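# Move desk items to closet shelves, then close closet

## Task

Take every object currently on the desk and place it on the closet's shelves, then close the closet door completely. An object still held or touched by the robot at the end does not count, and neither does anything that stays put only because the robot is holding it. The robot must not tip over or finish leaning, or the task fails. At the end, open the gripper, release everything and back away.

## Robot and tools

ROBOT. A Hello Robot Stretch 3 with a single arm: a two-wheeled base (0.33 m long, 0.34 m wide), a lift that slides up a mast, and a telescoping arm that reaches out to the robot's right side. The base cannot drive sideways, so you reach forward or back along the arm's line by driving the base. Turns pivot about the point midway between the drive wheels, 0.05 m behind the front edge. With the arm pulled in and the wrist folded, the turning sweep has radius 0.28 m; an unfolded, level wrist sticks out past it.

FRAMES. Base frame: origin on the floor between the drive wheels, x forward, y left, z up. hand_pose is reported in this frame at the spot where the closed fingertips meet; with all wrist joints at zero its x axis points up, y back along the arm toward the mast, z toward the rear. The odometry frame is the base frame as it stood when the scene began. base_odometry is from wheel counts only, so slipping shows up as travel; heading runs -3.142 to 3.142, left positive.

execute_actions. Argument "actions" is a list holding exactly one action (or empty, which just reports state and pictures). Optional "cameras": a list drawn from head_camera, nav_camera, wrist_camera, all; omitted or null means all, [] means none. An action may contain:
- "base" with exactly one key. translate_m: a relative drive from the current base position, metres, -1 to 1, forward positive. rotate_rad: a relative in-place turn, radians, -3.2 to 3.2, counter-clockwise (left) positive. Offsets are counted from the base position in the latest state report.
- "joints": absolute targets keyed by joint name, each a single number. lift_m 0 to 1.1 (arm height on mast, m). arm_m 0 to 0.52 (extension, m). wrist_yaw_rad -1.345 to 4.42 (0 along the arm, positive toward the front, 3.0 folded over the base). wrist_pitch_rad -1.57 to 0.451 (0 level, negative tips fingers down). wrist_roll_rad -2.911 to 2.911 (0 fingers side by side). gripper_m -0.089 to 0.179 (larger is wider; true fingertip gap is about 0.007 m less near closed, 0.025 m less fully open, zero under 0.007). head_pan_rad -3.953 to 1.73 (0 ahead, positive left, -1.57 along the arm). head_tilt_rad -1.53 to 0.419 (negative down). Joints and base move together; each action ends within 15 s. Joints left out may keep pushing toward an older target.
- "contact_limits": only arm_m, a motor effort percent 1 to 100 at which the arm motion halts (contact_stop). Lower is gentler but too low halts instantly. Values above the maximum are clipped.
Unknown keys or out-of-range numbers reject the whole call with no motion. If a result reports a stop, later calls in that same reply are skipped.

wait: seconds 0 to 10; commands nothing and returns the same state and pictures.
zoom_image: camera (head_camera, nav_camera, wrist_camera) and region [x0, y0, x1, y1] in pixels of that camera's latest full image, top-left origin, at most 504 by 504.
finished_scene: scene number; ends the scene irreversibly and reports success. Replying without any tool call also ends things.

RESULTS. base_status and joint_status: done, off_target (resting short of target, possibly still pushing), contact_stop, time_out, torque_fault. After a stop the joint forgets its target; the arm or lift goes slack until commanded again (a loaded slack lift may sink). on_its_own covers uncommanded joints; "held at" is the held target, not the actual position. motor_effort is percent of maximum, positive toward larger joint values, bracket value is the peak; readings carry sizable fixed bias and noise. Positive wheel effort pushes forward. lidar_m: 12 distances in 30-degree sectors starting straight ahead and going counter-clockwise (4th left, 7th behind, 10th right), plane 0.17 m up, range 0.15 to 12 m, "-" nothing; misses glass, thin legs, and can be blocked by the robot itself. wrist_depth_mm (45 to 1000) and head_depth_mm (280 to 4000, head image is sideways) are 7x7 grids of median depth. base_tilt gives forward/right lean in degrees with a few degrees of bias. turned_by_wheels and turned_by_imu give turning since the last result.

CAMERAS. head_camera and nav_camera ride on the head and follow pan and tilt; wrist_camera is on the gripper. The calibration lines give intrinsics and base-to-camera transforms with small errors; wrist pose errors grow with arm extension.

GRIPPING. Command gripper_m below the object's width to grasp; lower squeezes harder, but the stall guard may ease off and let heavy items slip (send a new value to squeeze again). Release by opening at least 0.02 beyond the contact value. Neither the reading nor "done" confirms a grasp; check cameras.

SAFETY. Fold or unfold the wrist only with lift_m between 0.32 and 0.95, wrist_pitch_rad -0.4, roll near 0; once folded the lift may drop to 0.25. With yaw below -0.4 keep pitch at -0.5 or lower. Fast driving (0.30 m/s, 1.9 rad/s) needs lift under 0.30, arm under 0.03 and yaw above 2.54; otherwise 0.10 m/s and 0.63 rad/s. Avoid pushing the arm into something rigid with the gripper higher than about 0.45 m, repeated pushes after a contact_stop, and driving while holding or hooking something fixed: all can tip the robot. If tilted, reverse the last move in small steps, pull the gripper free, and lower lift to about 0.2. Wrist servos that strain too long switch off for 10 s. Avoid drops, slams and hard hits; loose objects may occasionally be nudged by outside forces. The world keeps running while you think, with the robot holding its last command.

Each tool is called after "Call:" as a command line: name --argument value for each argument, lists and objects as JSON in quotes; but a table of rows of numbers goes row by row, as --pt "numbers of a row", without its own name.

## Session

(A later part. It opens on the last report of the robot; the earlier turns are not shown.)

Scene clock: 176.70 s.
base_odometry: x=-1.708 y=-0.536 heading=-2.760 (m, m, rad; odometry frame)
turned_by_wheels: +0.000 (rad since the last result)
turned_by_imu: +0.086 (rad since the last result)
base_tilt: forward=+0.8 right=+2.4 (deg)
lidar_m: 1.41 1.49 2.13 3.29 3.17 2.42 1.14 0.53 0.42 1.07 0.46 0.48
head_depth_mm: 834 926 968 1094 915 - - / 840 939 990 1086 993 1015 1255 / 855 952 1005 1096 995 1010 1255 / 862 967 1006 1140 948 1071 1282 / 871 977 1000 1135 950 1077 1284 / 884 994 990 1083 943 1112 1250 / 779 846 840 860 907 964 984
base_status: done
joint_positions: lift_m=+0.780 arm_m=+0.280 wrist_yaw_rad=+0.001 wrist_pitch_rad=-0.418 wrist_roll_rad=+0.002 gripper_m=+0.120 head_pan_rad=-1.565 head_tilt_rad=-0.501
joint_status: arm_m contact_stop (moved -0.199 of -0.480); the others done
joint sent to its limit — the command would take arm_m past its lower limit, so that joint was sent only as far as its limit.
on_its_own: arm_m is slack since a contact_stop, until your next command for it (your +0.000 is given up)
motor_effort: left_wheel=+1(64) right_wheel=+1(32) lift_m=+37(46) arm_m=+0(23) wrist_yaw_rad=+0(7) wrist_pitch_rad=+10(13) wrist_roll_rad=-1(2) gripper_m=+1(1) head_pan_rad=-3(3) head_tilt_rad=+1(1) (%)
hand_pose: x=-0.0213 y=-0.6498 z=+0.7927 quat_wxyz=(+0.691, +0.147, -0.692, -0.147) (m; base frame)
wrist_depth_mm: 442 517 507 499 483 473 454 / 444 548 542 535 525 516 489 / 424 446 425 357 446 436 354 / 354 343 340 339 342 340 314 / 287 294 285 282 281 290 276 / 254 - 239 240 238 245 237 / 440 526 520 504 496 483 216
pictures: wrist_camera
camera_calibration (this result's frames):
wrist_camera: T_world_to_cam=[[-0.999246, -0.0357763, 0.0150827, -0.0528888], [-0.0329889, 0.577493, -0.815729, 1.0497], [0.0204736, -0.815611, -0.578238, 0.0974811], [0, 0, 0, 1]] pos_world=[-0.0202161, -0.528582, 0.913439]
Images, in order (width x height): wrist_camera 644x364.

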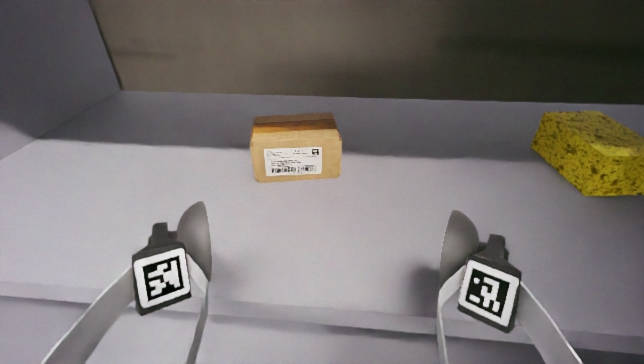

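Wrist snagged on door edge. Go forward a bit, retract.

Call:
execute_actions --actions '[{"base":{"translate_m":0.07},"joints":{"gripper_m":0.0}}]' --cameras '[]'

Call:
execute_actions --actions '[{"joints":{"arm_m":0.0}}]' --cameras '[]'

Call:
execute_actions --actions '[{"base":{"translate_m":-0.07}}]' --cameras '[]'

Call:
execute_actions --actions '[{"joints":{"wrist_yaw_rad":3.0,"lift_m":0.5,"head_pan_rad":0,"head_tilt_rad":-0.3}}]' --cameras '[]'

Call:
execute_actions --actions '[{"joints":{"lift_m":0.28},"base":{"rotate_rad":1.96}}]' --cameras '[]'

Call:
execute_actions --actions '[{"base":{"translate_m":1.0}}]' --cameras '[]'

Call:
execute_actions --actions '[{"base":{"translate_m":1.0}}]' --cameras '[]'

Call:
execute_actions --actions '[{"base":{"translate_m":0.8}}]' --cameras '[]'

Call:
execute_actions --actions '[{"base":{"rotate_rad":1.09},"joints":{"lift_m":0.6,"head_pan_rad":-1.4,"head_tilt_rad":-0.5}}]' --cameras '["head_camera"]'

Scene clock: 179.30 s.
base_odometry: x=-1.773 y=-0.562 heading=-2.760 (m, m, rad; odometry frame)
turned_by_wheels: +0.000 (rad since the last result)
turned_by_imu: +0.000 (rad since the last result)
base_tilt: forward=+0.9 right=+2.5 (deg)
lidar_m: 1.34 1.42 2.02 3.69 3.25 2.49 1.16 0.54 0.45 1.08 0.41 0.51
head_depth_mm: 833 932 975 1087 954 - - / 846 938 996 1100 999 1017 1252 / 852 955 1003 1092 952 1018 1257 / 865 966 999 1141 950 1079 1290 / 881 986 1003 1136 945 1078 1286 / 829 923 895 945 939 1041 1147 / 646 700 725 726 764 574 593
base_status: done
joint_positions: lift_m=+0.780 arm_m=+0.280 wrist_yaw_rad=+0.001 wrist_pitch_rad=-0.418 wrist_roll_rad=+0.002 gripper_m=+0.000 head_pan_rad=-1.565 head_tilt_rad=-0.501
joint_status: all done
on_its_own: arm_m is slack since a contact_stop, until your next command for it (your +0.000 is given up)
motor_effort: left_wheel=+1(4) right_wheel=+1(5) lift_m=+37(37) arm_m=+0(0) wrist_yaw_rad=-1(1) wrist_pitch_rad=+10(10) wrist_roll_rad=-1(1) gripper_m=-3(79) head_pan_rad=-3(3) head_tilt_rad=+1(2) (%)
hand_pose: x=-0.0213 y=-0.6498 z=+0.7927 quat_wxyz=(+0.691, +0.147, -0.692, -0.147) (m; base frame)
wrist_depth_mm: 368 509 509 493 469 469 465 / 369 514 550 539 532 509 500 / 372 447 444 401 413 438 411 / 345 348 347 338 339 344 342 / 289 285 285 - 282 279 281 / 257 248 246 - 242 238 238 / 392 506 517 510 506 492 219
pictures: none
No camera images: the call's "cameras" was empty. Leave "cameras" out to get every camera's image.

Scene clock: 182.57 s.
base_odometry: x=-1.773 y=-0.562 heading=-2.760 (m, m, rad; odometry frame)
turned_by_wheels: +0.000 (rad since the last result)
turned_by_imu: +0.000 (rad since the last result)
base_tilt: forward=+0.7 right=+2.3 (deg)
lidar_m: 1.34 1.42 2.02 3.70 3.26 2.48 1.16 0.55 0.45 1.08 0.41 0.51
head_depth_mm: 832 928 977 1091 916 1048 1225 / 848 946 989 1094 918 1077 1248 / 854 951 1007 1092 914 1083 1283 / 865 969 1006 1143 948 1084 1328 / 876 982 1001 1134 949 1080 1276 / 827 921 899 944 937 1041 1145 / 646 702 723 727 765 575 593
base_status: not commanded
joint_positions: lift_m=+0.780 arm_m=+0.002 wrist_yaw_rad=+0.001 wrist_pitch_rad=-0.418 wrist_roll_rad=+0.002 gripper_m=+0.000 head_pan_rad=-1.565 head_tilt_rad=-0.501
joint_status: all done
joint sent to its limit — the command would take arm_m past its lower limit, so that joint was sent only as far as its limit.
motor_effort: left_wheel=+1(1) right_wheel=+0(2) lift_m=+36(37) arm_m=-3(1) wrist_yaw_rad=-1(1) wrist_pitch_rad=+10(10) wrist_roll_rad=-1(1) gripper_m=-2(3) head_pan_rad=-3(3) head_tilt_rad=+1(0) (%)
hand_pose: x=-0.0213 y=-0.3718 z=+0.7927 quat_wxyz=(+0.691, +0.147, -0.692, -0.147) (m; base frame)
wrist_depth_mm: 388 535 748 777 711 719 705 / 391 536 623 551 622 561 574 / 394 491 516 507 468 474 467 / 406 545 805 867 869 836 856 / 300 550 698 - 700 722 703 / 300 560 804 - 633 623 247 / 305 564 941 924 937 935 245
pictures: none
No camera images: the call's "cameras" was empty. Leave "cameras" out to get every camera's image.

Scene clock: 185.03 s.
base_odometry: x=-1.708 y=-0.536 heading=-2.760 (m, m, rad; odometry frame)
turned_by_wheels: +0.000 (rad since the last result)
turned_by_imu: +0.000 (rad since the last result)
base_tilt: forward=+0.7 right=+2.4 (deg)
lidar_m: 1.41 1.49 2.13 3.30 3.16 2.40 1.15 0.54 0.42 1.07 0.46 0.48
head_depth_mm: 831 926 972 1090 879 509 564 / 841 937 987 1090 915 1080 1219 / 851 949 1003 1083 914 1082 1280 / 867 968 1008 1140 912 1083 1286 / 873 982 1002 1137 949 1078 1277 / 888 992 993 1083 945 1107 1254 / 777 846 842 862 907 966 981
base_status: done
joint_positions: lift_m=+0.780 arm_m=+0.002 wrist_yaw_rad=+0.001 wrist_pitch_rad=-0.418 wrist_roll_rad=+0.002 gripper_m=+0.000 head_pan_rad=-1.565 head_tilt_rad=-0.501
joint_status: not commanded
motor_effort: left_wheel=+1(3) right_wheel=-1(3) lift_m=+36(37) arm_m=-3(3) wrist_yaw_rad=-1(1) wrist_pitch_rad=+10(10) wrist_roll_rad=-1(1) gripper_m=-1(1) head_pan_rad=-2(3) head_tilt_rad=+0(1) (%)
hand_pose: x=-0.0213 y=-0.3718 z=+0.7927 quat_wxyz=(+0.691, +0.147, -0.692, -0.147) (m; base frame)
wrist_depth_mm: 458 633 755 730 742 704 681 / 471 590 624 562 620 544 160 / 457 504 509 468 465 471 158 / 474 655 834 839 831 868 165 / 471 680 690 - 711 679 181 / 484 648 954 - 620 240 201 / 380 669 905 939 946 251 229
pictures: none
No camera images: the call's "cameras" was empty. Leave "cameras" out to get every camera's image.

Scene clock: 188.40 s.
base_odometry: x=-1.708 y=-0.536 heading=-2.760 (m, m, rad; odometry frame)
turned_by_wheels: +0.000 (rad since the last result)
turned_by_imu: +0.000 (rad since the last result)
base_tilt: forward=+0.9 right=+2.4 (deg)
lidar_m: 1.41 1.49 2.12 3.31 3.16 2.42 1.15 0.54 0.42 1.07 0.46 0.48
head_depth_mm: 1170 1236 1306 1376 1457 1564 1499 / 1186 1250 1320 1396 1494 1592 1498 / 1188 1262 1345 1418 1512 1629 1492 / 1209 1272 1352 1436 1549 1637 1491 / 1225 1296 1362 1453 1550 1682 1485 / 1242 1309 1396 1484 1571 1685 1473 / 1258 1321 1410 1503 1620 1719 1477
base_status: not commanded
joint_positions: lift_m=+0.500 arm_m=+0.002 wrist_yaw_rad=+2.998 wrist_pitch_rad=-0.418 wrist_roll_rad=+0.002 gripper_m=+0.000 head_pan_rad=-0.007 head_tilt_rad=-0.310
joint_status: all done
motor_effort: left_wheel=+1(1) right_wheel=+0(1) lift_m=+26(30) arm_m=-2(3) wrist_yaw_rad=+2(2) wrist_pitch_rad=+10(10) wrist_roll_rad=-1(1) gripper_m=-2(2) head_pan_rad=+5(58) head_tilt_rad=+5(22) (%)
hand_pose: x=+0.0109 y=+0.0748 z=+0.5131 quat_wxyz=(+0.196, +0.701, +0.096, +0.679) (m; base frame)
wrist_depth_mm: - - - - - - - / - - - - - - - / - - - - - - - / - - - - - - - / 893 876 921 - 852 871 872 / 768 750 - - 745 729 738 / 661 656 - 641 666 643 659
pictures: none
No camera images: the call's "cameras" was empty. Leave "cameras" out to get every camera's image.

Scene clock: 191.93 s.
base_odometry: x=-1.708 y=-0.536 heading=-0.800 (m, m, rad; odometry frame)
turned_by_wheels: +1.960 (rad since the last result)
turned_by_imu: +1.948 (rad since the last result)
base_tilt: forward=+0.8 right=+2.3 (deg)
lidar_m: 3.30 2.51 2.36 0.62 0.43 0.42 0.50 0.46 1.41 1.44 1.86 3.70
head_depth_mm: 3198 3278 3525 3647 2756 1953 1484 / 3279 3480 3658 3838 2718 1953 1497 / 3509 3759 3863 - 2749 1922 1486 / 3696 3964 - - 2696 1936 1489 / 3520 3873 - - 2732 1921 1476 / 3042 3181 3411 3579 2725 1915 1476 / 2697 2885 2905 3090 2676 1875 1474
base_status: done
joint_positions: lift_m=+0.280 arm_m=+0.002 wrist_yaw_rad=+2.998 wrist_pitch_rad=-0.418 wrist_roll_rad=+0.002 gripper_m=+0.000 head_pan_rad=-0.007 head_tilt_rad=-0.309
joint_status: all done
motor_effort: left_wheel=-1(7) right_wheel=+2(8) lift_m=+26(26) arm_m=-2(3) wrist_yaw_rad=+2(2) wrist_pitch_rad=+10(10) wrist_roll_rad=-1(1) gripper_m=-3(1) head_pan_rad=+4(5) head_tilt_rad=+5(5) (%)
hand_pose: x=+0.0109 y=+0.0748 z=+0.2931 quat_wxyz=(+0.196, +0.701, +0.097, +0.679) (m; base frame)
wrist_depth_mm: 357 - 632 965 - - - / 373 - 674 - - - - / 373 454 737 905 925 893 888 / 393 484 703 699 695 691 706 / 427 506 594 - 572 570 567 / 484 494 - - 493 491 483 / 445 - - - 423 425 421
pictures: none
No camera images: the call's "cameras" was empty. Leave "cameras" out to get every camera's image.

Scene clock: 196.87 s.
base_odometry: x=-1.011 y=-1.253 heading=-0.800 (m, m, rad; odometry frame)
turned_by_wheels: +0.000 (rad since the last result)
turned_by_imu: -0.001 (rad since the last result)
base_tilt: forward=+0.9 right=+2.3 (deg)
lidar_m: 2.79 2.05 1.93 1.97 1.34 1.26 1.33 1.96 1.84 1.88 2.42 2.33
head_depth_mm: 2407 2460 2561 2735 2557 1952 1501 / 2497 2633 2742 2901 2741 1942 1509 / 2638 2830 2859 3180 2751 1942 1486 / 2834 2981 3024 3334 2731 1927 1474 / 2915 3053 3180 3371 2678 1935 1483 / 2504 2659 2749 2934 2682 1901 1491 / 2219 2316 2417 2479 2557 1889 1470
base_status: done
joint_positions: lift_m=+0.280 arm_m=+0.002 wrist_yaw_rad=+2.998 wrist_pitch_rad=-0.418 wrist_roll_rad=+0.002 gripper_m=+0.000 head_pan_rad=-0.007 head_tilt_rad=-0.309
joint_status: not commanded
motor_effort: left_wheel=-2(5) right_wheel=+2(7) lift_m=+27(26) arm_m=-2(2) wrist_yaw_rad=+2(2) wrist_pitch_rad=+10(10) wrist_roll_rad=-1(1) gripper_m=-3(1) head_pan_rad=+5(4) head_tilt_rad=+6(5) (%)
hand_pose: x=+0.0108 y=+0.0748 z=+0.2931 quat_wxyz=(+0.196, +0.701, +0.097, +0.679) (m; base frame)
wrist_depth_mm: - - - - - - - / - - - - - - - / 920 926 907 875 866 877 883 / 712 703 707 698 705 703 700 / 584 585 600 - 576 572 575 / 499 516 - - 495 479 486 / 445 - - - 427 425 425
pictures: none
No camera images: the call's "cameras" was empty. Leave "cameras" out to get every camera's image.

Scene clock: 201.80 s.
base_odometry: x=-0.315 y=-1.970 heading=-0.800 (m, m, rad; odometry frame)
turned_by_wheels: +0.000 (rad since the last result)
turned_by_imu: -0.001 (rad since the last result)
base_tilt: forward=+0.8 right=+2.4 (deg)
lidar_m: 1.79 1.58 1.47 1.53 1.98 2.16 2.25 2.43 2.27 2.32 2.01 1.41
head_depth_mm: 1584 1646 1739 1278 1918 1929 1489 / 1684 1751 1861 1404 2043 1948 1503 / 1779 1864 1960 1560 2209 1915 1486 / 1893 1957 2066 1760 2296 1925 1489 / 1985 2086 2212 1850 2334 1912 1477 / 1966 2076 2159 2156 2305 1911 1481 / 1734 1803 1881 1949 2062 1901 1476
base_status: done
joint_positions: lift_m=+0.280 arm_m=+0.002 wrist_yaw_rad=+2.999 wrist_pitch_rad=-0.418 wrist_roll_rad=+0.002 gripper_m=+0.000 head_pan_rad=-0.007 head_tilt_rad=-0.309
joint_status: not commanded
motor_effort: left_wheel=-2(6) right_wheel=+3(8) lift_m=+26(27) arm_m=-2(2) wrist_yaw_rad=+2(2) wrist_pitch_rad=+10(10) wrist_roll_rad=-1(1) gripper_m=-2(2) head_pan_rad=+4(4) head_tilt_rad=+4(5) (%)
hand_pose: x=+0.0108 y=+0.0749 z=+0.2931 quat_wxyz=(+0.196, +0.701, +0.097, +0.679) (m; base frame)
wrist_depth_mm: - - - - - - - / - - - - - - - / 897 911 920 945 911 875 872 / 719 717 718 701 692 700 688 / 582 580 607 - 573 567 580 / 497 506 - - 491 497 484 / 442 - - - 421 427 420
pictures: none
No camera images: the call's "cameras" was empty. Leave "cameras" out to get every camera's image.

Scene clock: 206.27 s.
base_odometry: x=+0.242 y=-2.545 heading=-0.800 (m, m, rad; odometry frame)
turned_by_wheels: +0.000 (rad since the last result)
turned_by_imu: -0.001 (rad since the last result)
base_tilt: forward=+0.7 right=+2.3 (deg)
lidar_m: 1.19 1.03 1.13 1.16 1.53 2.88 2.94 2.78 2.61 1.81 0.82 1.16
head_depth_mm: 961 1008 1056 1096 712 533 409 / 1016 1063 1116 1152 752 530 410 / 1069 1115 1183 1206 744 527 436 / 1132 1188 1254 1262 744 527 1356 / 1194 1259 1343 1240 739 524 1439 / 1266 1350 1448 1229 733 543 1305 / 1315 1363 1434 1410 731 594 1435
base_status: done
joint_positions: lift_m=+0.280 arm_m=+0.002 wrist_yaw_rad=+2.999 wrist_pitch_rad=-0.418 wrist_roll_rad=+0.002 gripper_m=+0.000 head_pan_rad=-0.007 head_tilt_rad=-0.309
joint_status: not commanded
motor_effort: left_wheel=-1(6) right_wheel=+2(8) lift_m=+26(27) arm_m=-2(2) wrist_yaw_rad=+1(2) wrist_pitch_rad=+10(10) wrist_roll_rad=-1(1) gripper_m=-3(1) head_pan_rad=+5(5) head_tilt_rad=+5(5) (%)
hand_pose: x=+0.0107 y=+0.0749 z=+0.2931 quat_wxyz=(+0.196, +0.701, +0.097, +0.679) (m; base frame)
wrist_depth_mm: - - - - - 942 883 / - - - - - - 943 / 918 899 887 894 899 900 884 / 706 725 696 710 703 685 694 / 581 590 614 - 569 568 568 / 497 500 - - 493 489 489 / 440 - - - 422 421 419
pictures: none
No camera images: the call's "cameras" was empty. Leave "cameras" out to get every camera's image.

Scene clock: 210.00 s.
base_odometry: x=+0.242 y=-2.545 heading=+0.290 (m, m, rad; odometry frame)
turned_by_wheels: +1.090 (rad since the last result)
turned_by_imu: +1.083 (rad since the last result)
base_tilt: forward=+0.8 right=+2.3 (deg)
lidar_m: 1.13 1.17 1.58 2.88 3.02 2.74 2.61 1.73 0.82 1.16 1.19 1.03
head_depth_mm: 901 993 1074 772 548 441 1293 / 919 1016 1084 769 549 455 1293 / 938 1037 1109 765 547 470 1288 / 977 1064 1135 762 547 469 1293 / 994 1082 1159 764 545 1443 1290 / 1022 1114 1178 757 545 1485 1287 / 1045 1139 1202 756 544 1478 1290
base_status: done
joint_positions: lift_m=+0.600 arm_m=+0.002 wrist_yaw_rad=+2.999 wrist_pitch_rad=-0.418 wrist_roll_rad=+0.002 gripper_m=+0.000 head_pan_rad=-1.393 head_tilt_rad=-0.494
joint_status: all done
motor_effort: left_wheel=-1(8) right_wheel=+2(7) lift_m=+44(44) arm_m=-2(3) wrist_yaw_rad=+2(1) wrist_pitch_rad=+10(10) wrist_roll_rad=-1(1) gripper_m=-3(2) head_pan_rad=-5(57) head_tilt_rad=-3(21) (%)
hand_pose: x=+0.0107 y=+0.0749 z=+0.6124 quat_wxyz=(+0.196, +0.701, +0.097, +0.679) (m; base frame)
wrist_depth_mm: - - - - - - - / - - - - - - - / - - - - - - - / - - - - - - - / - - - - - - - / 868 863 - - 896 829 837 / 757 758 - 749 739 733 749
pictures: head_camera (sideways: a quarter turn clockwise sets it upright)
camera_calibration (this result's frames):
head_camera: T_world_to_cam=[[-0.091738, 0.439054, -0.893765, 1.18287], [0.975335, 0.220574, 0.00824466, -0.0137065], [0.200761, -0.870964, -0.44846, 0.537817], [0, 0, 0, 1]] pos_world=[0.0139095, -0.0479009, 1.29851]
Images, in order (width x height): head_camera 896x504.

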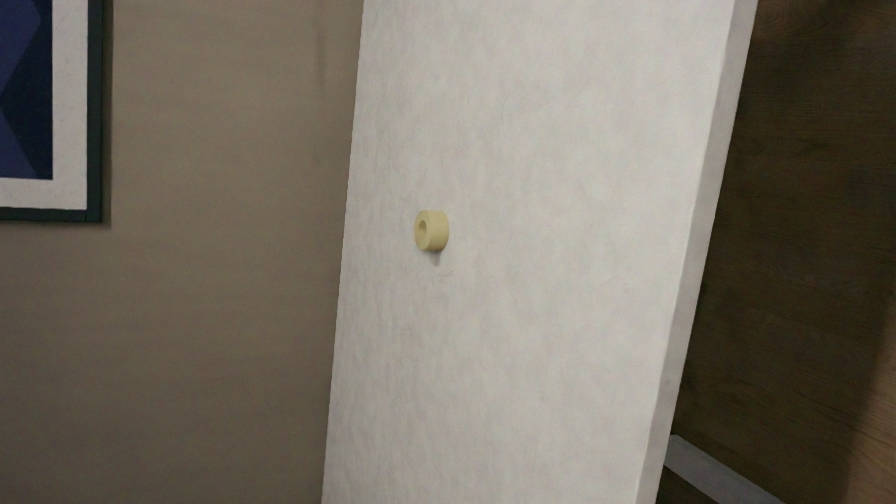

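Call:
execute_actions --actions '[{"joints":{"lift_m":1.05}}]' --cameras '[]'

Call:
execute_actions --actions '[{"base":{"translate_m":0.16},"joints":{"wrist_yaw_rad":0,"wrist_pitch_rad":-0.6,"gripper_m":0.1,"arm_m":0.2}}]'

Scene clock: 215.30 s.
base_odometry: x=+0.242 y=-2.545 heading=+0.290 (m, m, rad; odometry frame)
turned_by_wheels: +0.000 (rad since the last result)
turned_by_imu: +0.000 (rad since the last result)
base_tilt: forward=+0.8 right=+2.3 (deg)
lidar_m: 1.13 1.17 1.59 2.87 3.03 2.74 2.61 1.72 0.83 1.16 1.20 1.03
head_depth_mm: 895 993 1068 871 - - - / 920 1016 1090 765 - - - / 934 1041 1104 810 - - 1265 / 975 1062 1136 764 - - 1286 / 998 1084 1151 761 567 1423 1289 / 1018 1119 1177 761 543 1474 1292 / 1046 1142 1201 758 544 1473 1282
base_status: not commanded
joint_positions: lift_m=+1.050 arm_m=+0.002 wrist_yaw_rad=+2.999 wrist_pitch_rad=-0.418 wrist_roll_rad=+0.002 gripper_m=+0.000 head_pan_rad=-1.393 head_tilt_rad=-0.494
joint_status: all done
motor_effort: left_wheel=-1(1) right_wheel=+2(2) lift_m=+45(41) arm_m=-2(2) wrist_yaw_rad=+1(1) wrist_pitch_rad=+10(10) wrist_roll_rad=-1(1) gripper_m=-3(4) head_pan_rad=-4(4) head_tilt_rad=-3(3) (%)
hand_pose: x=+0.0107 y=+0.0749 z=+1.0624 quat_wxyz=(+0.196, +0.701, +0.097, +0.679) (m; base frame)
wrist_depth_mm: - - - - - - - / - - - - - - - / - - - - - - - / - - - - - - - / - - - - - - - / - - - - - - - / - - - - - - -
pictures: none
No camera images: the call's "cameras" was empty. Leave "cameras" out to get every camera's image.

Scene clock: 218.00 s.
base_odometry: x=+0.396 y=-2.499 heading=+0.289 (m, m, rad; odometry frame)
turned_by_wheels: +0.000 (rad since the last result)
turned_by_imu: -0.001 (rad since the last result)
base_tilt: forward=+0.8 right=+2.5 (deg)
lidar_m: 0.97 1.01 1.36 2.87 2.96 2.91 2.77 1.71 0.91 1.16 0.91 1.05
head_depth_mm: 893 988 - - 528 441 1293 / 920 1012 1078 790 548 454 1294 / 946 1032 1103 768 548 455 1283 / 972 1054 1125 765 546 469 1287 / 989 1083 1159 760 548 1438 1291 / 1010 1098 1170 760 543 1457 1293 / 1034 1128 1203 755 543 1174 1235
base_status: done
joint_positions: lift_m=+1.050 arm_m=+0.200 wrist_yaw_rad=+0.003 wrist_pitch_rad=-0.611 wrist_roll_rad=+0.002 gripper_m=+0.100 head_pan_rad=-1.393 head_tilt_rad=-0.494
joint_status: all done
motor_effort: left_wheel=-2(3) right_wheel=+3(5) lift_m=+44(45) arm_m=+2(2) wrist_yaw_rad=-2(4) wrist_pitch_rad=+6(9) wrist_roll_rad=-1(1) gripper_m=+0(80) head_pan_rad=-4(4) head_tilt_rad=-3(3) (%)
hand_pose: x=-0.0210 y=-0.5408 z=+1.0217 quat_wxyz=(+0.674, +0.213, -0.675, -0.212) (m; base frame)
wrist_depth_mm: 540 546 527 522 518 512 504 / 425 421 425 415 412 406 401 / 350 345 343 323 338 336 332 / 296 295 292 292 288 285 289 / 256 255 259 252 252 249 249 / 227 233 219 224 223 224 221 / 205 202 201 201 199 199 199
pictures: head_camera (sideways: a quarter turn clockwise sets it upright), nav_camera (sideways: a quarter turn counterclockwise sets it upright), wrist_camera
camera_calibration (this result's frames):
head_camera: T_world_to_cam=[[-0.0916646, 0.439069, -0.893765, 1.18287], [0.975372, 0.220411, 0.00824466, -0.0137067], [0.200616, -0.870998, -0.44846, 0.537818], [0, 0, 0, 1]] pos_world=[0.0139015, -0.0479022, 1.29851]
nav_camera: T_world_to_cam=[[0.0558212, -0.446738, 0.892921, -1.11483], [-0.99342, -0.114428, 0.00485451, 0.0578302], [0.100006, -0.887317, -0.450186, 0.54875], [0, 0, 0, 1]] pos_world=[0.0648025, -0.00450523, 1.24221]
wrist_camera: T_world_to_cam=[[-0.999186, -0.0395041, 0.00814771, -0.0471118], [-0.0342167, 0.723175, -0.689817, 1.12367], [0.0213584, -0.689535, -0.723938, 0.535876], [0, 0, 0, 1]] pos_world=[-0.0200706, -0.444967, 1.16345]
Images, in order (width x height): head_camera 896x504, nav_camera 672x504, wrist_camera 644x364.

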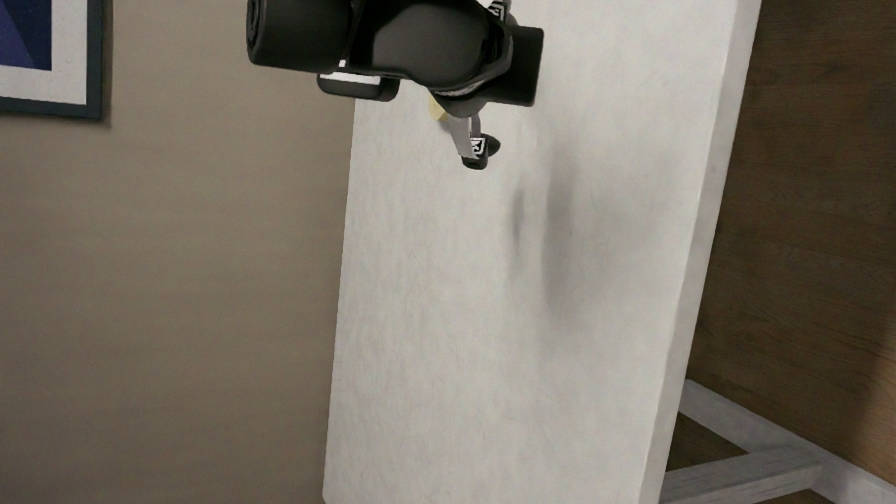

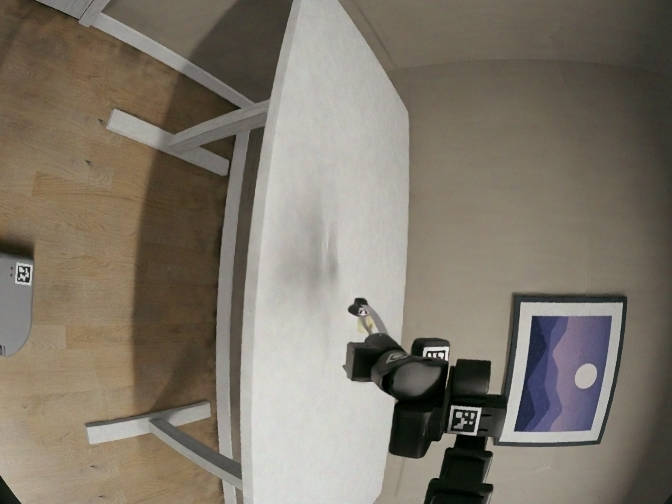

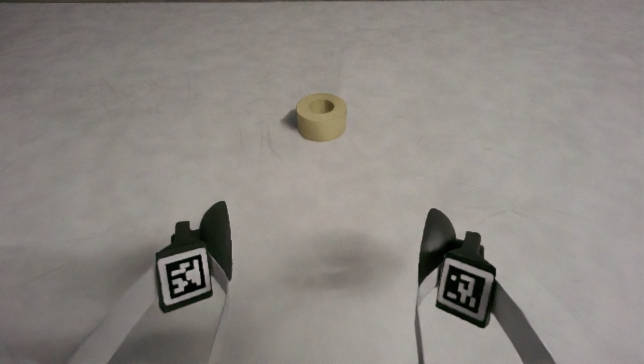

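Call:
execute_actions --actions '[{"joints":{"arm_m":0.40,"lift_m":1.006}}]' --cameras '["wrist_camera"]'

Scene clock: 220.83 s.
base_odometry: x=+0.396 y=-2.499 heading=+0.289 (m, m, rad; odometry frame)
turned_by_wheels: +0.000 (rad since the last result)
turned_by_imu: +0.000 (rad since the last result)
base_tilt: forward=+0.8 right=+2.4 (deg)
lidar_m: 0.97 1.01 1.36 2.88 2.97 2.91 2.77 1.72 0.92 1.16 0.92 1.05
head_depth_mm: 895 990 - 728 550 440 1303 / 917 1003 1076 722 548 455 1293 / 951 1031 1103 764 548 453 1291 / 970 1060 1129 766 545 469 1285 / 989 1080 1151 763 546 1445 1289 / 1010 1102 1177 761 545 1456 1282 / 1037 1139 1199 760 543 1172 1232
base_status: not commanded
joint_positions: lift_m=+1.006 arm_m=+0.400 wrist_yaw_rad=+0.001 wrist_pitch_rad=-0.612 wrist_roll_rad=+0.002 gripper_m=+0.100 head_pan_rad=-1.393 head_tilt_rad=-0.494
joint_status: all done
motor_effort: left_wheel=-1(1) right_wheel=+2(2) lift_m=+26(39) arm_m=+2(1) wrist_yaw_rad=+0(2) wrist_pitch_rad=+7(7) wrist_roll_rad=-1(1) gripper_m=+0(0) head_pan_rad=-4(4) head_tilt_rad=-3(3) (%)
hand_pose: x=-0.0213 y=-0.7406 z=+0.9781 quat_wxyz=(+0.674, +0.213, -0.675, -0.213) (m; base frame)
wrist_depth_mm: 430 426 419 418 411 402 398 / 335 334 328 328 321 321 318 / 276 278 272 270 266 264 266 / 232 232 229 230 229 226 225 / 204 201 206 176 199 198 196 / 180 184 171 157 176 176 175 / 163 160 160 155 158 158 156
pictures: wrist_camera
camera_calibration (this result's frames):
wrist_camera: T_world_to_cam=[[-0.999238, -0.0381904, 0.00809782, -0.0538884], [-0.033259, 0.724149, -0.688841, 1.23787], [0.020443, -0.688585, -0.724867, 0.368179], [0, 0, 0, 1]] pos_world=[-0.0202036, -0.644939, 1.12001]
Images, in order (width x height): wrist_camera 644x364.

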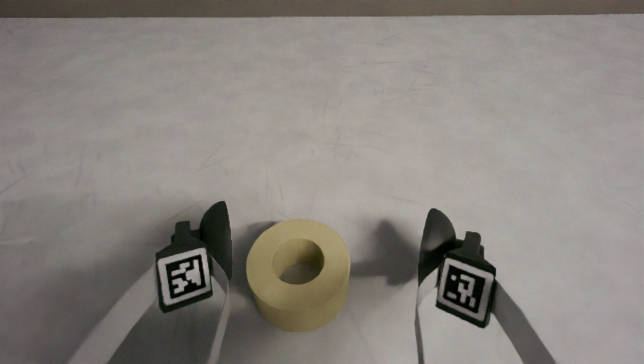

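Call:
execute_actions --actions '[{"joints":{"arm_m":0.38}}]' --cameras '[]'

Call:
execute_actions --actions '[{"joints":{"gripper_m":0.01}}]' --cameras '["wrist_camera"]'

Call:
execute_actions --actions '[{"joints":{"lift_m":1.06,"arm_m":0.0}}]' --cameras '["wrist_camera"]'

Scene clock: 222.00 s.
base_odometry: x=+0.396 y=-2.499 heading=+0.289 (m, m, rad; odometry frame)
turned_by_wheels: +0.000 (rad since the last result)
turned_by_imu: +0.000 (rad since the last result)
base_tilt: forward=+0.8 right=+2.3 (deg)
lidar_m: 0.97 1.00 1.36 2.87 2.98 2.91 2.78 1.72 0.92 1.16 0.91 1.05
head_depth_mm: 895 985 - 693 548 440 1293 / 922 1014 1072 721 547 455 1299 / 949 1031 1100 766 547 454 1285 / 968 1055 1132 761 546 469 1285 / 994 1081 1148 763 544 1447 1288 / 1010 1105 1169 757 544 1454 1289 / 1039 1131 1202 755 543 1174 1233
base_status: not commanded
joint_positions: lift_m=+1.006 arm_m=+0.380 wrist_yaw_rad=+0.001 wrist_pitch_rad=-0.612 wrist_roll_rad=+0.002 gripper_m=+0.100 head_pan_rad=-1.393 head_tilt_rad=-0.494
joint_status: all done
motor_effort: left_wheel=-2(2) right_wheel=+2(2) lift_m=+26(25) arm_m=-2(3) wrist_yaw_rad=-1(1) wrist_pitch_rad=+7(7) wrist_roll_rad=-1(1) gripper_m=+0(0) head_pan_rad=-4(5) head_tilt_rad=-2(3) (%)
hand_pose: x=-0.0213 y=-0.7211 z=+0.9781 quat_wxyz=(+0.674, +0.213, -0.675, -0.213) (m; base frame)
wrist_depth_mm: 433 426 420 415 409 405 402 / 337 333 329 326 326 322 317 / 278 274 271 270 269 266 265 / 234 231 231 228 228 227 224 / 204 202 194 182 199 198 198 / 180 184 173 170 176 177 174 / 163 160 159 159 158 158 156
pictures: none
No camera images: the call's "cameras" was empty. Leave "cameras" out to get every camera's image.

Scene clock: 223.40 s.
base_odometry: x=+0.396 y=-2.499 heading=+0.289 (m, m, rad; odometry frame)
turned_by_wheels: +0.000 (rad since the last result)
turned_by_imu: +0.000 (rad since the last result)
base_tilt: forward=+0.9 right=+2.4 (deg)
lidar_m: 0.97 1.01 1.36 2.87 2.97 2.91 2.78 1.72 0.92 1.16 0.91 1.05
head_depth_mm: 896 982 - 713 551 440 1285 / 919 1013 1073 727 549 455 1292 / 948 1034 1100 767 547 455 1290 / 970 1053 1126 763 546 470 1293 / 993 1084 1152 761 545 1434 1285 / 1018 1110 1175 760 544 1450 1279 / 1038 1135 1206 758 542 1165 1229
base_status: not commanded
joint_positions: lift_m=+1.006 arm_m=+0.380 wrist_yaw_rad=+0.001 wrist_pitch_rad=-0.611 wrist_roll_rad=+0.002 gripper_m=+0.011 head_pan_rad=-1.393 head_tilt_rad=-0.494
joint_status: all done
motor_effort: left_wheel=-2(1) right_wheel=+2(2) lift_m=+26(26) arm_m=-2(2) wrist_yaw_rad=-1(1) wrist_pitch_rad=+6(7) wrist_roll_rad=-1(1) gripper_m=-16(86) head_pan_rad=-4(4) head_tilt_rad=-3(3) (%)
hand_pose: x=-0.0213 y=-0.7213 z=+0.9783 quat_wxyz=(+0.674, +0.213, -0.675, -0.213) (m; base frame)
wrist_depth_mm: 434 421 429 419 413 402 395 / 333 337 330 329 327 325 317 / 278 278 273 271 268 266 266 / 236 234 233 231 228 228 226 / 204 202 207 180 200 198 197 / 180 180 176 170 176 177 176 / 163 161 160 160 159 159 158
pictures: wrist_camera
camera_calibration (this result's frames):
wrist_camera: T_world_to_cam=[[-0.999238, -0.0381785, 0.00812769, -0.0531725], [-0.0332533, 0.723555, -0.689465, 1.22417], [0.0204419, -0.68921, -0.724273, 0.380583], [0, 0, 0, 1]] pos_world=[-0.0202041, -0.625481, 1.1201]
Images, in order (width x height): wrist_camera 644x364.

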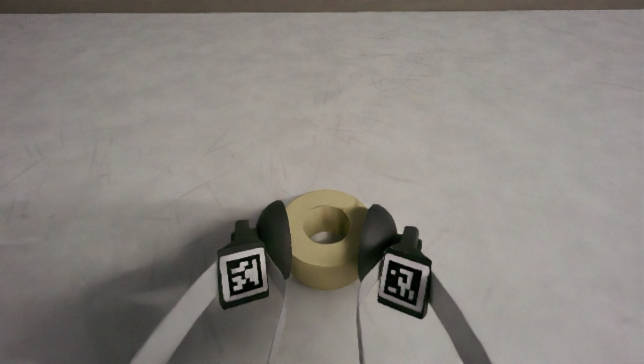

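Scene clock: 227.37 s.
base_odometry: x=+0.396 y=-2.499 heading=+0.289 (m, m, rad; odometry frame)
turned_by_wheels: +0.000 (rad since the last result)
turned_by_imu: +0.000 (rad since the last result)
base_tilt: forward=+0.8 right=+2.4 (deg)
lidar_m: 0.97 1.01 1.36 2.87 2.97 2.90 2.77 1.71 0.92 1.16 0.91 1.05
head_depth_mm: 900 990 1062 - - - - / 920 1008 1076 815 528 - - / 942 1029 1103 767 546 455 1295 / 974 1052 1133 762 546 470 1297 / 994 1084 1151 761 546 1449 1285 / 1013 1110 1167 759 544 1459 1286 / 1036 1144 1200 756 543 1164 1234
base_status: not commanded
joint_positions: lift_m=+1.060 arm_m=+0.002 wrist_yaw_rad=+0.001 wrist_pitch_rad=-0.614 wrist_roll_rad=+0.002 gripper_m=+0.011 head_pan_rad=-1.393 head_tilt_rad=-0.494
joint_status: all done
joint sent to its limit — the command would take arm_m past its lower limit, so that joint was sent only as far as its limit.
motor_effort: left_wheel=-1(2) right_wheel=+2(1) lift_m=+45(47) arm_m=-2(6) wrist_yaw_rad=-2(1) wrist_pitch_rad=+8(8) wrist_roll_rad=-1(1) gripper_m=-15(16) head_pan_rad=-4(4) head_tilt_rad=-3(4) (%)
hand_pose: x=-0.0213 y=-0.3429 z=+1.0310 quat_wxyz=(+0.674, +0.214, -0.674, -0.214) (m; base frame)
wrist_depth_mm: 566 557 560 541 538 541 534 / 446 444 432 432 428 423 423 / 362 360 360 360 357 350 352 / 310 307 309 304 298 301 296 / 270 268 276 180 265 262 259 / 245 243 242 204 234 232 229 / - - - - - - -
pictures: wrist_camera
camera_calibration (this result's frames):
wrist_camera: T_world_to_cam=[[-0.999238, -0.0382074, 0.00801767, -0.0390509], [-0.0332606, 0.725643, -0.687267, 0.985166], [0.0204407, -0.687009, -0.726361, 0.682455], [0, 0, 0, 1]] pos_world=[-0.0202038, -0.247518, 1.17309]
Images, in order (width x height): wrist_camera 644x364.

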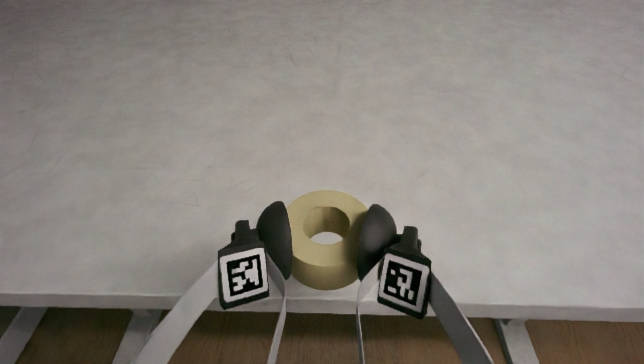

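Call:
execute_actions --actions '[{"base":{"rotate_rad":2.10},"joints":{"wrist_pitch_rad":-0.4,"head_pan_rad":0,"head_tilt_rad":-0.3}}]' --cameras '[]'

Call:
execute_actions --actions '[{"joints":{"lift_m":0.6}}]' --cameras '[]'

Call:
execute_actions --actions '[{"joints":{"wrist_yaw_rad":3.0}}]' --cameras '[]'

Call:
execute_actions --actions '[{"joints":{"lift_m":0.28}}]' --cameras '["nav_camera"]'

Call:
execute_actions --actions '[{"base":{"translate_m":1.0}}]' --cameras '[]'

Call:
execute_actions --actions '[{"base":{"translate_m":1.0}}]' --cameras '[]'

Call:
execute_actions --actions '[{"base":{"translate_m":0.88}}]' --cameras '[]'

Call:
execute_actions --actions '[{"base":{"rotate_rad":1.134},"joints":{"head_pan_rad":-1.4}}]' --cameras '["nav_camera","head_camera"]'

Scene clock: 231.93 s.
base_odometry: x=+0.396 y=-2.499 heading=+2.389 (m, m, rad; odometry frame)
turned_by_wheels: +2.100 (rad since the last result)
turned_by_imu: +2.089 (rad since the last result)
base_tilt: forward=+0.9 right=+2.3 (deg)
lidar_m: 2.98 2.90 2.77 1.70 0.92 1.16 0.91 1.05 0.97 1.01 1.37 2.87
head_depth_mm: 2495 2622 2740 2871 2758 1947 1487 / 2638 2834 2984 3134 2782 1941 1491 / 2766 3622 3758 3945 2765 1927 1492 / 2967 3159 3362 3615 2702 1914 1491 / 3816 - - - 2681 1923 1477 / 3425 3633 3821 3893 2667 1920 1478 / 3099 3155 3383 3453 2708 1900 1477
base_status: done
joint_positions: lift_m=+1.060 arm_m=+0.002 wrist_yaw_rad=+0.001 wrist_pitch_rad=-0.424 wrist_roll_rad=+0.002 gripper_m=+0.011 head_pan_rad=-0.007 head_tilt_rad=-0.310
joint_status: all done
motor_effort: left_wheel=-2(5) right_wheel=+3(5) lift_m=+45(45) arm_m=-3(3) wrist_yaw_rad=-1(1) wrist_pitch_rad=+14(14) wrist_roll_rad=-1(1) gripper_m=-15(15) head_pan_rad=+4(58) head_tilt_rad=+6(25) (%)
hand_pose: x=-0.0212 y=-0.3710 z=+1.0710 quat_wxyz=(+0.691, +0.149, -0.692, -0.149) (m; base frame)
wrist_depth_mm: - - 964 780 676 612 535 / - - - 842 731 658 558 / - - - 935 788 693 601 / - - - - 841 734 674 / - - - 180 894 813 720 / - - - - - 861 765 / - - - - - 948 823
pictures: none
No camera images: the call's "cameras" was empty. Leave "cameras" out to get every camera's image.

Scene clock: 236.93 s.
base_odometry: x=+0.396 y=-2.499 heading=+2.389 (m, m, rad; odometry frame)
turned_by_wheels: +0.000 (rad since the last result)
turned_by_imu: +0.000 (rad since the last result)
base_tilt: forward=+0.9 right=+2.4 (deg)
lidar_m: 2.98 2.90 2.77 1.70 0.93 1.16 0.91 1.05 0.97 1.01 1.37 2.87
head_depth_mm: 2481 2609 2752 2888 2743 1957 1480 / 2653 2826 2932 3176 2731 1919 1500 / 2747 3629 3760 3964 2698 1934 1501 / 2966 3154 3485 3586 2689 1908 1482 / 3817 - - - 2678 1919 1484 / 3374 3623 3781 3850 2673 1917 1472 / 3076 3194 3374 3461 2648 1882 1463
base_status: not commanded
joint_positions: lift_m=+0.600 arm_m=+0.002 wrist_yaw_rad=+0.001 wrist_pitch_rad=-0.423 wrist_roll_rad=+0.002 gripper_m=+0.011 head_pan_rad=-0.007 head_tilt_rad=-0.310
joint_status: all done
motor_effort: left_wheel=-2(2) right_wheel=+3(3) lift_m=+26(39) arm_m=-3(3) wrist_yaw_rad=-1(1) wrist_pitch_rad=+13(14) wrist_roll_rad=-1(1) gripper_m=-16(14) head_pan_rad=+5(5) head_tilt_rad=+5(5) (%)
hand_pose: x=-0.0212 y=-0.3711 z=+0.6119 quat_wxyz=(+0.691, +0.149, -0.692, -0.148) (m; base frame)
wrist_depth_mm: - - 942 786 683 586 530 / - - - 861 755 651 578 / - - - 918 788 676 589 / - - - - 856 740 652 / - - - 180 897 774 709 / 895 854 845 488 856 824 780 / 748 751 749 733 752 720 739
pictures: none
No camera images: the call's "cameras" was empty. Leave "cameras" out to get every camera's image.

Scene clock: 239.43 s.
base_odometry: x=+0.396 y=-2.499 heading=+2.389 (m, m, rad; odometry frame)
turned_by_wheels: +0.000 (rad since the last result)
turned_by_imu: +0.000 (rad since the last result)
base_tilt: forward=+0.8 right=+2.4 (deg)
lidar_m: 2.97 2.91 2.76 1.70 0.93 1.16 0.92 1.05 0.97 1.01 1.37 2.86
head_depth_mm: 2470 2606 2756 2855 2714 1933 1501 / 2628 2862 2927 3133 2752 1934 1492 / 2782 3657 3822 3933 2748 1931 1487 / 2951 3182 3373 3560 2697 1906 1491 / 3830 - - - 2707 1911 1485 / 3441 3662 3762 3875 2668 1907 1480 / 3061 3221 3346 3454 2687 1872 1472
base_status: not commanded
joint_positions: lift_m=+0.600 arm_m=+0.002 wrist_yaw_rad=+2.997 wrist_pitch_rad=-0.423 wrist_roll_rad=+0.002 gripper_m=+0.011 head_pan_rad=-0.007 head_tilt_rad=-0.310
joint_status: all done
motor_effort: left_wheel=-2(2) right_wheel=+3(2) lift_m=+27(26) arm_m=-2(2) wrist_yaw_rad=+3(2) wrist_pitch_rad=+13(13) wrist_roll_rad=-1(1) gripper_m=-15(14) head_pan_rad=+5(4) head_tilt_rad=+5(6) (%)
hand_pose: x=+0.0109 y=+0.0742 z=+0.6119 quat_wxyz=(+0.198, +0.701, +0.098, +0.678) (m; base frame)
wrist_depth_mm: 967 - - - - - - / - - - - - - - / - - - - - - - / - - - - - - - / - - - 181 - - - / 896 884 - 505 884 859 836 / 784 749 736 742 739 760 743
pictures: none
No camera images: the call's "cameras" was empty. Leave "cameras" out to get every camera's image.

Scene clock: 243.17 s.
base_odometry: x=+0.396 y=-2.499 heading=+2.389 (m, m, rad; odometry frame)
turned_by_wheels: +0.000 (rad since the last result)
turned_by_imu: +0.000 (rad since the last result)
base_tilt: forward=+0.8 right=+2.4 (deg)
lidar_m: 2.98 2.90 2.77 1.70 0.93 1.16 0.91 1.04 0.97 1.01 1.37 2.86
head_depth_mm: 2472 2629 2790 2836 2729 1936 1487 / 2641 2783 2972 3167 2726 1943 1489 / 2810 3649 3755 3945 2751 1935 1490 / 2979 3214 3385 3526 2702 1916 1490 / 3790 - - - 2682 1917 1485 / 3424 3596 3876 3907 2662 1911 1481 / 3071 3146 3408 3465 2679 1899 1474
base_status: not commanded
joint_positions: lift_m=+0.280 arm_m=+0.002 wrist_yaw_rad=+2.998 wrist_pitch_rad=-0.422 wrist_roll_rad=+0.002 gripper_m=+0.011 head_pan_rad=-0.007 head_tilt_rad=-0.310
joint_status: all done
motor_effort: left_wheel=-1(2) right_wheel=+3(2) lift_m=+26(24) arm_m=-2(2) wrist_yaw_rad=+2(3) wrist_pitch_rad=+13(13) wrist_roll_rad=-1(1) gripper_m=-15(14) head_pan_rad=+4(5) head_tilt_rad=+5(6) (%)
hand_pose: x=+0.0109 y=+0.0742 z=+0.2920 quat_wxyz=(+0.198, +0.701, +0.098, +0.678) (m; base frame)
wrist_depth_mm: 945 - - - - - - / - - - - - - - / 910 886 855 860 877 876 865 / 710 703 693 693 675 680 672 / 576 573 - 180 576 559 562 / 488 511 - 168 483 483 474 / 441 - - - 427 421 420
pictures: nav_camera (sideways: a quarter turn counterclockwise sets it upright)
camera_calibration (this result's frames):
nav_camera: T_world_to_cam=[[0.278181, -0.0259864, 0.960177, -1.20397], [-0.069829, -0.997536, -0.00676672, 0.067326], [0.957987, -0.0651659, -0.27931, 0.321142], [0, 0, 0, 1]] pos_world=[0.0319726, 0.0568009, 1.24618]
Images, in order (width x height): nav_camera 672x504.

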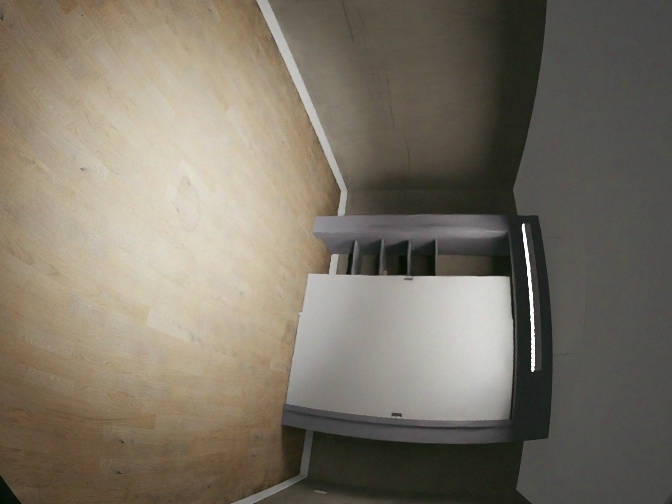

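Scene clock: 248.10 s.
base_odometry: x=-0.334 y=-1.815 heading=+2.389 (m, m, rad; odometry frame)
turned_by_wheels: +0.000 (rad since the last result)
turned_by_imu: -0.001 (rad since the last result)
base_tilt: forward=+0.9 right=+2.3 (deg)
lidar_m: 2.12 2.40 2.30 2.37 2.14 1.57 1.91 1.52 1.44 1.51 2.02 2.01
head_depth_mm: 1757 1833 1935 2018 2127 1945 1508 / 2451 1940 2055 2149 2285 1937 1500 / 2548 2710 2834 2979 2725 1931 1485 / 2069 2220 2318 2485 2543 1925 1488 / 3017 3219 3359 3521 2697 1898 1489 / 2895 3030 3209 3366 2673 1926 1485 / 2575 2689 2781 2907 2672 1902 1472
base_status: done
joint_positions: lift_m=+0.280 arm_m=+0.002 wrist_yaw_rad=+2.998 wrist_pitch_rad=-0.422 wrist_roll_rad=+0.002 gripper_m=+0.011 head_pan_rad=-0.007 head_tilt_rad=-0.309
joint_status: not commanded
motor_effort: left_wheel=-1(6) right_wheel=+2(7) lift_m=+27(26) arm_m=-2(2) wrist_yaw_rad=+2(2) wrist_pitch_rad=+13(13) wrist_roll_rad=-1(1) gripper_m=-15(14) head_pan_rad=+4(5) head_tilt_rad=+4(4) (%)
hand_pose: x=+0.0107 y=+0.0742 z=+0.2920 quat_wxyz=(+0.198, +0.701, +0.098, +0.678) (m; base frame)
wrist_depth_mm: - - - - - - - / - - - - - - - / 898 904 930 870 869 888 839 / 722 720 709 697 701 703 674 / 577 582 - 180 583 569 563 / 491 516 - 167 483 489 482 / 439 - - - 418 422 418
pictures: none
No camera images: the call's "cameras" was empty. Leave "cameras" out to get every camera's image.

Scene clock: 253.03 s.
base_odometry: x=-1.064 y=-1.132 heading=+2.389 (m, m, rad; odometry frame)
turned_by_wheels: +0.000 (rad since the last result)
turned_by_imu: -0.001 (rad since the last result)
base_tilt: forward=+0.9 right=+2.3 (deg)
lidar_m: 1.21 1.92 1.83 1.88 2.51 2.46 2.86 2.04 1.94 1.63 1.18 1.14
head_depth_mm: 1549 1615 1087 1135 1186 1253 1322 / 1674 1742 1821 1887 1799 1884 1394 / 1615 1727 1805 1900 1993 1946 1482 / 1195 1271 1353 1647 1763 1782 1485 / 1185 1250 1330 1405 1515 1633 1481 / 2148 2281 2404 2495 2569 1926 1474 / 2047 2096 2179 2312 2353 1903 1473
base_status: done
joint_positions: lift_m=+0.280 arm_m=+0.002 wrist_yaw_rad=+2.998 wrist_pitch_rad=-0.422 wrist_roll_rad=+0.002 gripper_m=+0.011 head_pan_rad=-0.007 head_tilt_rad=-0.309
joint_status: not commanded
motor_effort: left_wheel=-1(6) right_wheel=+2(7) lift_m=+27(27) arm_m=-2(3) wrist_yaw_rad=+2(2) wrist_pitch_rad=+13(13) wrist_roll_rad=-1(1) gripper_m=-14(14) head_pan_rad=+4(5) head_tilt_rad=+5(5) (%)
hand_pose: x=+0.0107 y=+0.0742 z=+0.2920 quat_wxyz=(+0.198, +0.701, +0.098, +0.678) (m; base frame)
wrist_depth_mm: - - - - - - - / - - - - - - - / 906 898 883 869 901 881 839 / 698 699 696 709 704 698 688 / 570 578 - 180 580 563 565 / 497 508 - 168 485 491 478 / 441 - - - 420 420 420
pictures: none
No camera images: the call's "cameras" was empty. Leave "cameras" out to get every camera's image.

Scene clock: 257.73 s.
base_odometry: x=-1.706 y=-0.530 heading=+2.389 (m, m, rad; odometry frame)
turned_by_wheels: +0.000 (rad since the last result)
turned_by_imu: -0.001 (rad since the last result)
base_tilt: forward=+0.8 right=+2.4 (deg)
lidar_m: 0.48 0.46 1.41 1.45 1.95 3.30 3.47 2.47 1.51 0.58 0.42 0.43
head_depth_mm: 886 935 978 994 748 872 937 / 932 985 1042 1035 1066 879 1001 / 792 851 906 934 1051 913 1027 / 660 702 740 790 852 898 971 / 429 453 479 507 538 575 615 / 376 394 413 435 461 487 524 / 352 374 398 428 470 526 589
base_status: done
joint_positions: lift_m=+0.280 arm_m=+0.002 wrist_yaw_rad=+2.998 wrist_pitch_rad=-0.422 wrist_roll_rad=+0.002 gripper_m=+0.011 head_pan_rad=-0.007 head_tilt_rad=-0.309
joint_status: not commanded
motor_effort: left_wheel=-1(5) right_wheel=+2(7) lift_m=+27(26) arm_m=-2(2) wrist_yaw_rad=+2(2) wrist_pitch_rad=+13(13) wrist_roll_rad=-1(1) gripper_m=-14(14) head_pan_rad=+4(5) head_tilt_rad=+5(5) (%)
hand_pose: x=+0.0107 y=+0.0742 z=+0.2920 quat_wxyz=(+0.198, +0.701, +0.098, +0.678) (m; base frame)
wrist_depth_mm: - - - - - - - / - - - - - - - / 895 883 902 873 896 869 872 / 724 721 698 723 703 680 672 / 572 563 - 180 578 571 571 / 492 508 - 167 487 482 478 / 446 - - - 422 426 418
pictures: none
No camera images: the call's "cameras" was empty. Leave "cameras" out to get every camera's image.

Scene clock: 259.77 s.
base_odometry: x=-1.706 y=-0.530 heading=-2.760 (m, m, rad; odometry frame)
turned_by_wheels: +1.134 (rad since the last result)
turned_by_imu: +1.126 (rad since the last result)
base_tilt: forward=+0.8 right=+2.3 (deg)
lidar_m: 1.41 1.49 2.12 3.32 3.16 2.42 1.14 0.53 0.42 1.07 0.46 0.48
head_depth_mm: 863 913 956 977 747 884 937 / 892 936 990 1016 1058 882 968 / 922 971 1025 1025 1054 875 998 / 948 1002 1058 1022 1105 877 1024 / 900 939 982 935 1044 911 1019 / 720 748 772 799 842 868 925 / 599 622 640 666 532 546 567
base_status: done
joint_positions: lift_m=+0.280 arm_m=+0.002 wrist_yaw_rad=+2.998 wrist_pitch_rad=-0.422 wrist_roll_rad=+0.002 gripper_m=+0.011 head_pan_rad=-1.393 head_tilt_rad=-0.309
joint_status: all done
motor_effort: left_wheel=-1(7) right_wheel=+3(9) lift_m=+27(27) arm_m=-2(2) wrist_yaw_rad=+1(1) wrist_pitch_rad=+13(13) wrist_roll_rad=-1(1) gripper_m=-16(14) head_pan_rad=-4(57) head_tilt_rad=+5(5) (%)
hand_pose: x=+0.0107 y=+0.0742 z=+0.2920 quat_wxyz=(+0.198, +0.701, +0.098, +0.678) (m; base frame)
wrist_depth_mm: - - - - - - - / - - - - - - - / 926 912 907 897 868 899 895 / 708 708 714 692 686 697 672 / 576 574 - 181 588 572 563 / 491 508 - 167 486 477 486 / 445 - - - 423 420 422
pictures: head_camera (sideways: a quarter turn clockwise sets it upright), nav_camera (sideways: a quarter turn counterclockwise sets it upright)
camera_calibration (this result's frames):
head_camera: T_world_to_cam=[[-0.0612022, 0.269329, -0.961101, 1.27057], [0.975221, 0.221233, -0.000105199, -0.00283619], [0.212599, -0.937293, -0.276196, 0.313564], [0, 0, 0, 1]] pos_world=[0.0138644, -0.0476741, 1.30775]
nav_camera: T_world_to_cam=[[0.0253833, -0.277134, 0.960496, -1.20284], [-0.993378, -0.114688, -0.00683879, 0.0730535], [0.112052, -0.953962, -0.27821, 0.32487], [0, 0, 0, 1]] pos_world=[0.0666995, -0.0150565, 1.24621]
Images, in order (width x height): head_camera 896x504, nav_camera 672x504.

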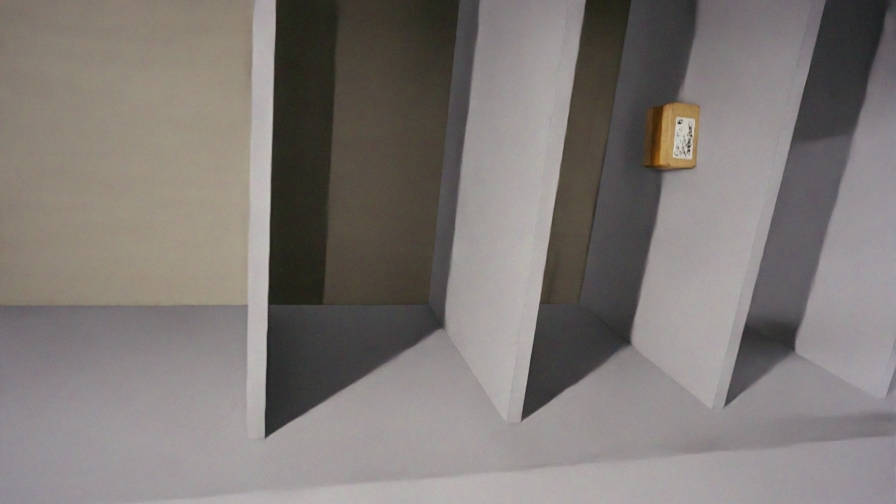

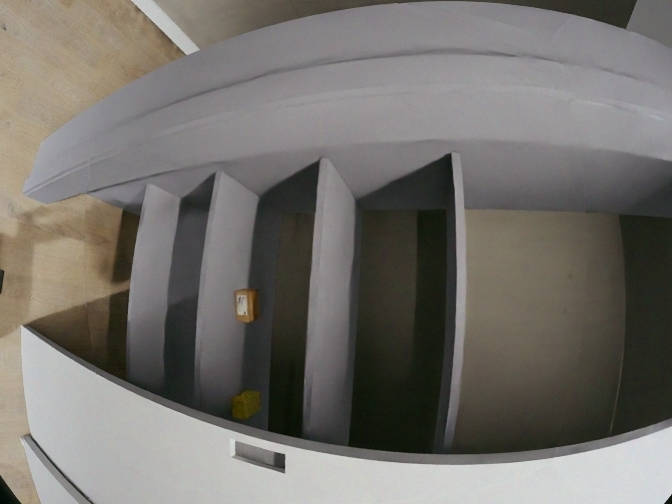

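Call:
execute_actions --actions '[{"joints":{"lift_m":0.8}}]' --cameras '[]'

Call:
execute_actions --actions '[{"joints":{"wrist_yaw_rad":0}}]' --cameras '[]'

Call:
execute_actions --actions '[{"base":{"translate_m":0.16},"joints":{"arm_m":0.42}}]' --cameras '["wrist_camera"]'

Scene clock: 265.50 s.
base_odometry: x=-1.706 y=-0.530 heading=-2.760 (m, m, rad; odometry frame)
turned_by_wheels: +0.000 (rad since the last result)
turned_by_imu: -0.001 (rad since the last result)
base_tilt: forward=+0.8 right=+2.4 (deg)
lidar_m: 1.41 1.49 2.12 3.31 3.16 2.41 1.14 0.54 0.42 1.07 0.46 0.48
head_depth_mm: 864 910 953 982 746 886 939 / 891 942 988 1018 1059 883 963 / 920 964 1023 1025 1057 878 997 / 944 1000 1058 1018 1104 877 1023 / 898 945 979 932 1049 913 1030 / 720 748 768 800 838 870 925 / 599 619 645 664 531 547 567
base_status: not commanded
joint_positions: lift_m=+0.800 arm_m=+0.002 wrist_yaw_rad=+2.998 wrist_pitch_rad=-0.422 wrist_roll_rad=+0.002 gripper_m=+0.011 head_pan_rad=-1.393 head_tilt_rad=-0.309
joint_status: all done
motor_effort: left_wheel=-2(1) right_wheel=+3(2) lift_m=+45(51) arm_m=-3(3) wrist_yaw_rad=+2(2) wrist_pitch_rad=+13(13) wrist_roll_rad=-1(1) gripper_m=-15(14) head_pan_rad=-4(4) head_tilt_rad=+5(5) (%)
hand_pose: x=+0.0107 y=+0.0743 z=+0.8113 quat_wxyz=(+0.198, +0.701, +0.098, +0.678) (m; base frame)
wrist_depth_mm: - - - - - - - / - - - - - - - / - - - - - - - / - - - - - - - / - - - 180 - - - / - - - - - - - / 971 931 910 945 918 949 919
pictures: none
No camera images: the call's "cameras" was empty. Leave "cameras" out to get every camera's image.

Scene clock: 268.00 s.
base_odometry: x=-1.706 y=-0.530 heading=-2.760 (m, m, rad; odometry frame)
turned_by_wheels: +0.000 (rad since the last result)
turned_by_imu: +0.000 (rad since the last result)
base_tilt: forward=+0.8 right=+2.4 (deg)
lidar_m: 1.41 1.49 2.12 3.33 3.16 2.42 1.14 0.53 0.42 1.07 0.46 0.48
head_depth_mm: 859 908 951 979 746 880 938 / 893 939 988 1012 1063 883 962 / 917 968 1020 1026 1058 878 994 / 947 999 1054 1019 1101 878 1023 / 898 945 980 936 1046 912 1019 / 717 748 773 801 841 869 932 / 599 620 643 666 531 545 567
base_status: not commanded
joint_positions: lift_m=+0.800 arm_m=+0.002 wrist_yaw_rad=+0.003 wrist_pitch_rad=-0.422 wrist_roll_rad=+0.002 gripper_m=+0.011 head_pan_rad=-1.393 head_tilt_rad=-0.309
joint_status: all done
motor_effort: left_wheel=-2(1) right_wheel=+2(2) lift_m=+45(45) arm_m=-2(2) wrist_yaw_rad=-2(1) wrist_pitch_rad=+13(13) wrist_roll_rad=-1(1) gripper_m=-14(15) head_pan_rad=-4(4) head_tilt_rad=+4(5) (%)
hand_pose: x=-0.0209 y=-0.3712 z=+0.8113 quat_wxyz=(+0.691, +0.149, -0.692, -0.148) (m; base frame)
wrist_depth_mm: 460 633 757 735 731 699 666 / 465 596 673 573 664 572 158 / 462 511 523 485 482 480 156 / 472 651 921 892 861 880 162 / 484 677 753 180 737 695 177 / 472 679 - 401 644 237 198 / 380 633 974 901 953 242 226
pictures: none
No camera images: the call's "cameras" was empty. Leave "cameras" out to get every camera's image.

Scene clock: 272.27 s.
base_odometry: x=-1.855 y=-0.590 heading=-2.761 (m, m, rad; odometry frame)
turned_by_wheels: +0.000 (rad since the last result)
turned_by_imu: -0.001 (rad since the last result)
base_tilt: forward=+0.8 right=+2.3 (deg)
lidar_m: 1.25 1.32 1.88 3.33 3.37 2.57 1.17 0.55 0.49 0.85 0.37 1.29
head_depth_mm: 875 918 961 990 696 781 970 / 900 941 991 1025 743 814 993 / 918 975 1030 1023 1108 881 1027 / 721 768 813 850 898 878 995 / 330 347 366 387 409 435 465 / 285 297 315 335 358 383 415 / 289 305 328 359 389 422 459
base_status: done
joint_positions: lift_m=+0.800 arm_m=+0.420 wrist_yaw_rad=+0.001 wrist_pitch_rad=-0.422 wrist_roll_rad=+0.002 gripper_m=+0.011 head_pan_rad=-1.393 head_tilt_rad=-0.309
joint_status: all done
motor_effort: left_wheel=-2(4) right_wheel=+2(5) lift_m=+45(45) arm_m=+2(0) wrist_yaw_rad=+0(1) wrist_pitch_rad=+12(13) wrist_roll_rad=-1(1) gripper_m=-15(14) head_pan_rad=-4(4) head_tilt_rad=+4(5) (%)
hand_pose: x=-0.0213 y=-0.7885 z=+0.8113 quat_wxyz=(+0.691, +0.149, -0.692, -0.148) (m; base frame)
wrist_depth_mm: 274 369 381 376 365 356 347 / 275 372 424 403 393 387 373 / 280 379 448 441 426 415 404 / 280 366 377 376 377 373 367 / 284 307 318 181 244 236 299 / 261 263 256 211 220 214 250 / 228 227 225 227 225 224 224
pictures: wrist_camera
camera_calibration (this result's frames):
wrist_camera: T_world_to_cam=[[-0.999238, -0.0360574, 0.0149301, -0.058185], [-0.0331245, 0.581327, -0.812996, 1.14583], [0.0206353, -0.812871, -0.582078, 0.000408852], [0, 0, 0, 1]] pos_world=[-0.0201942, -0.667865, 0.932658]
Images, in order (width x height): wrist_camera 644x364.

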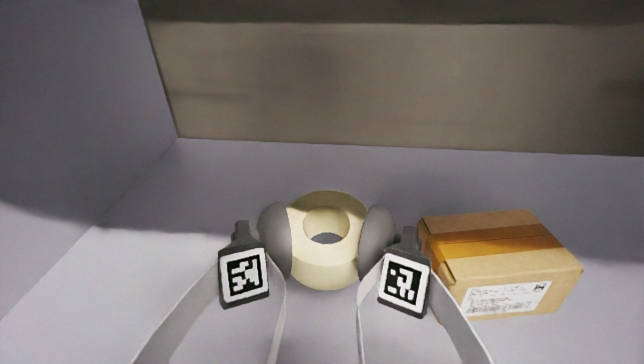

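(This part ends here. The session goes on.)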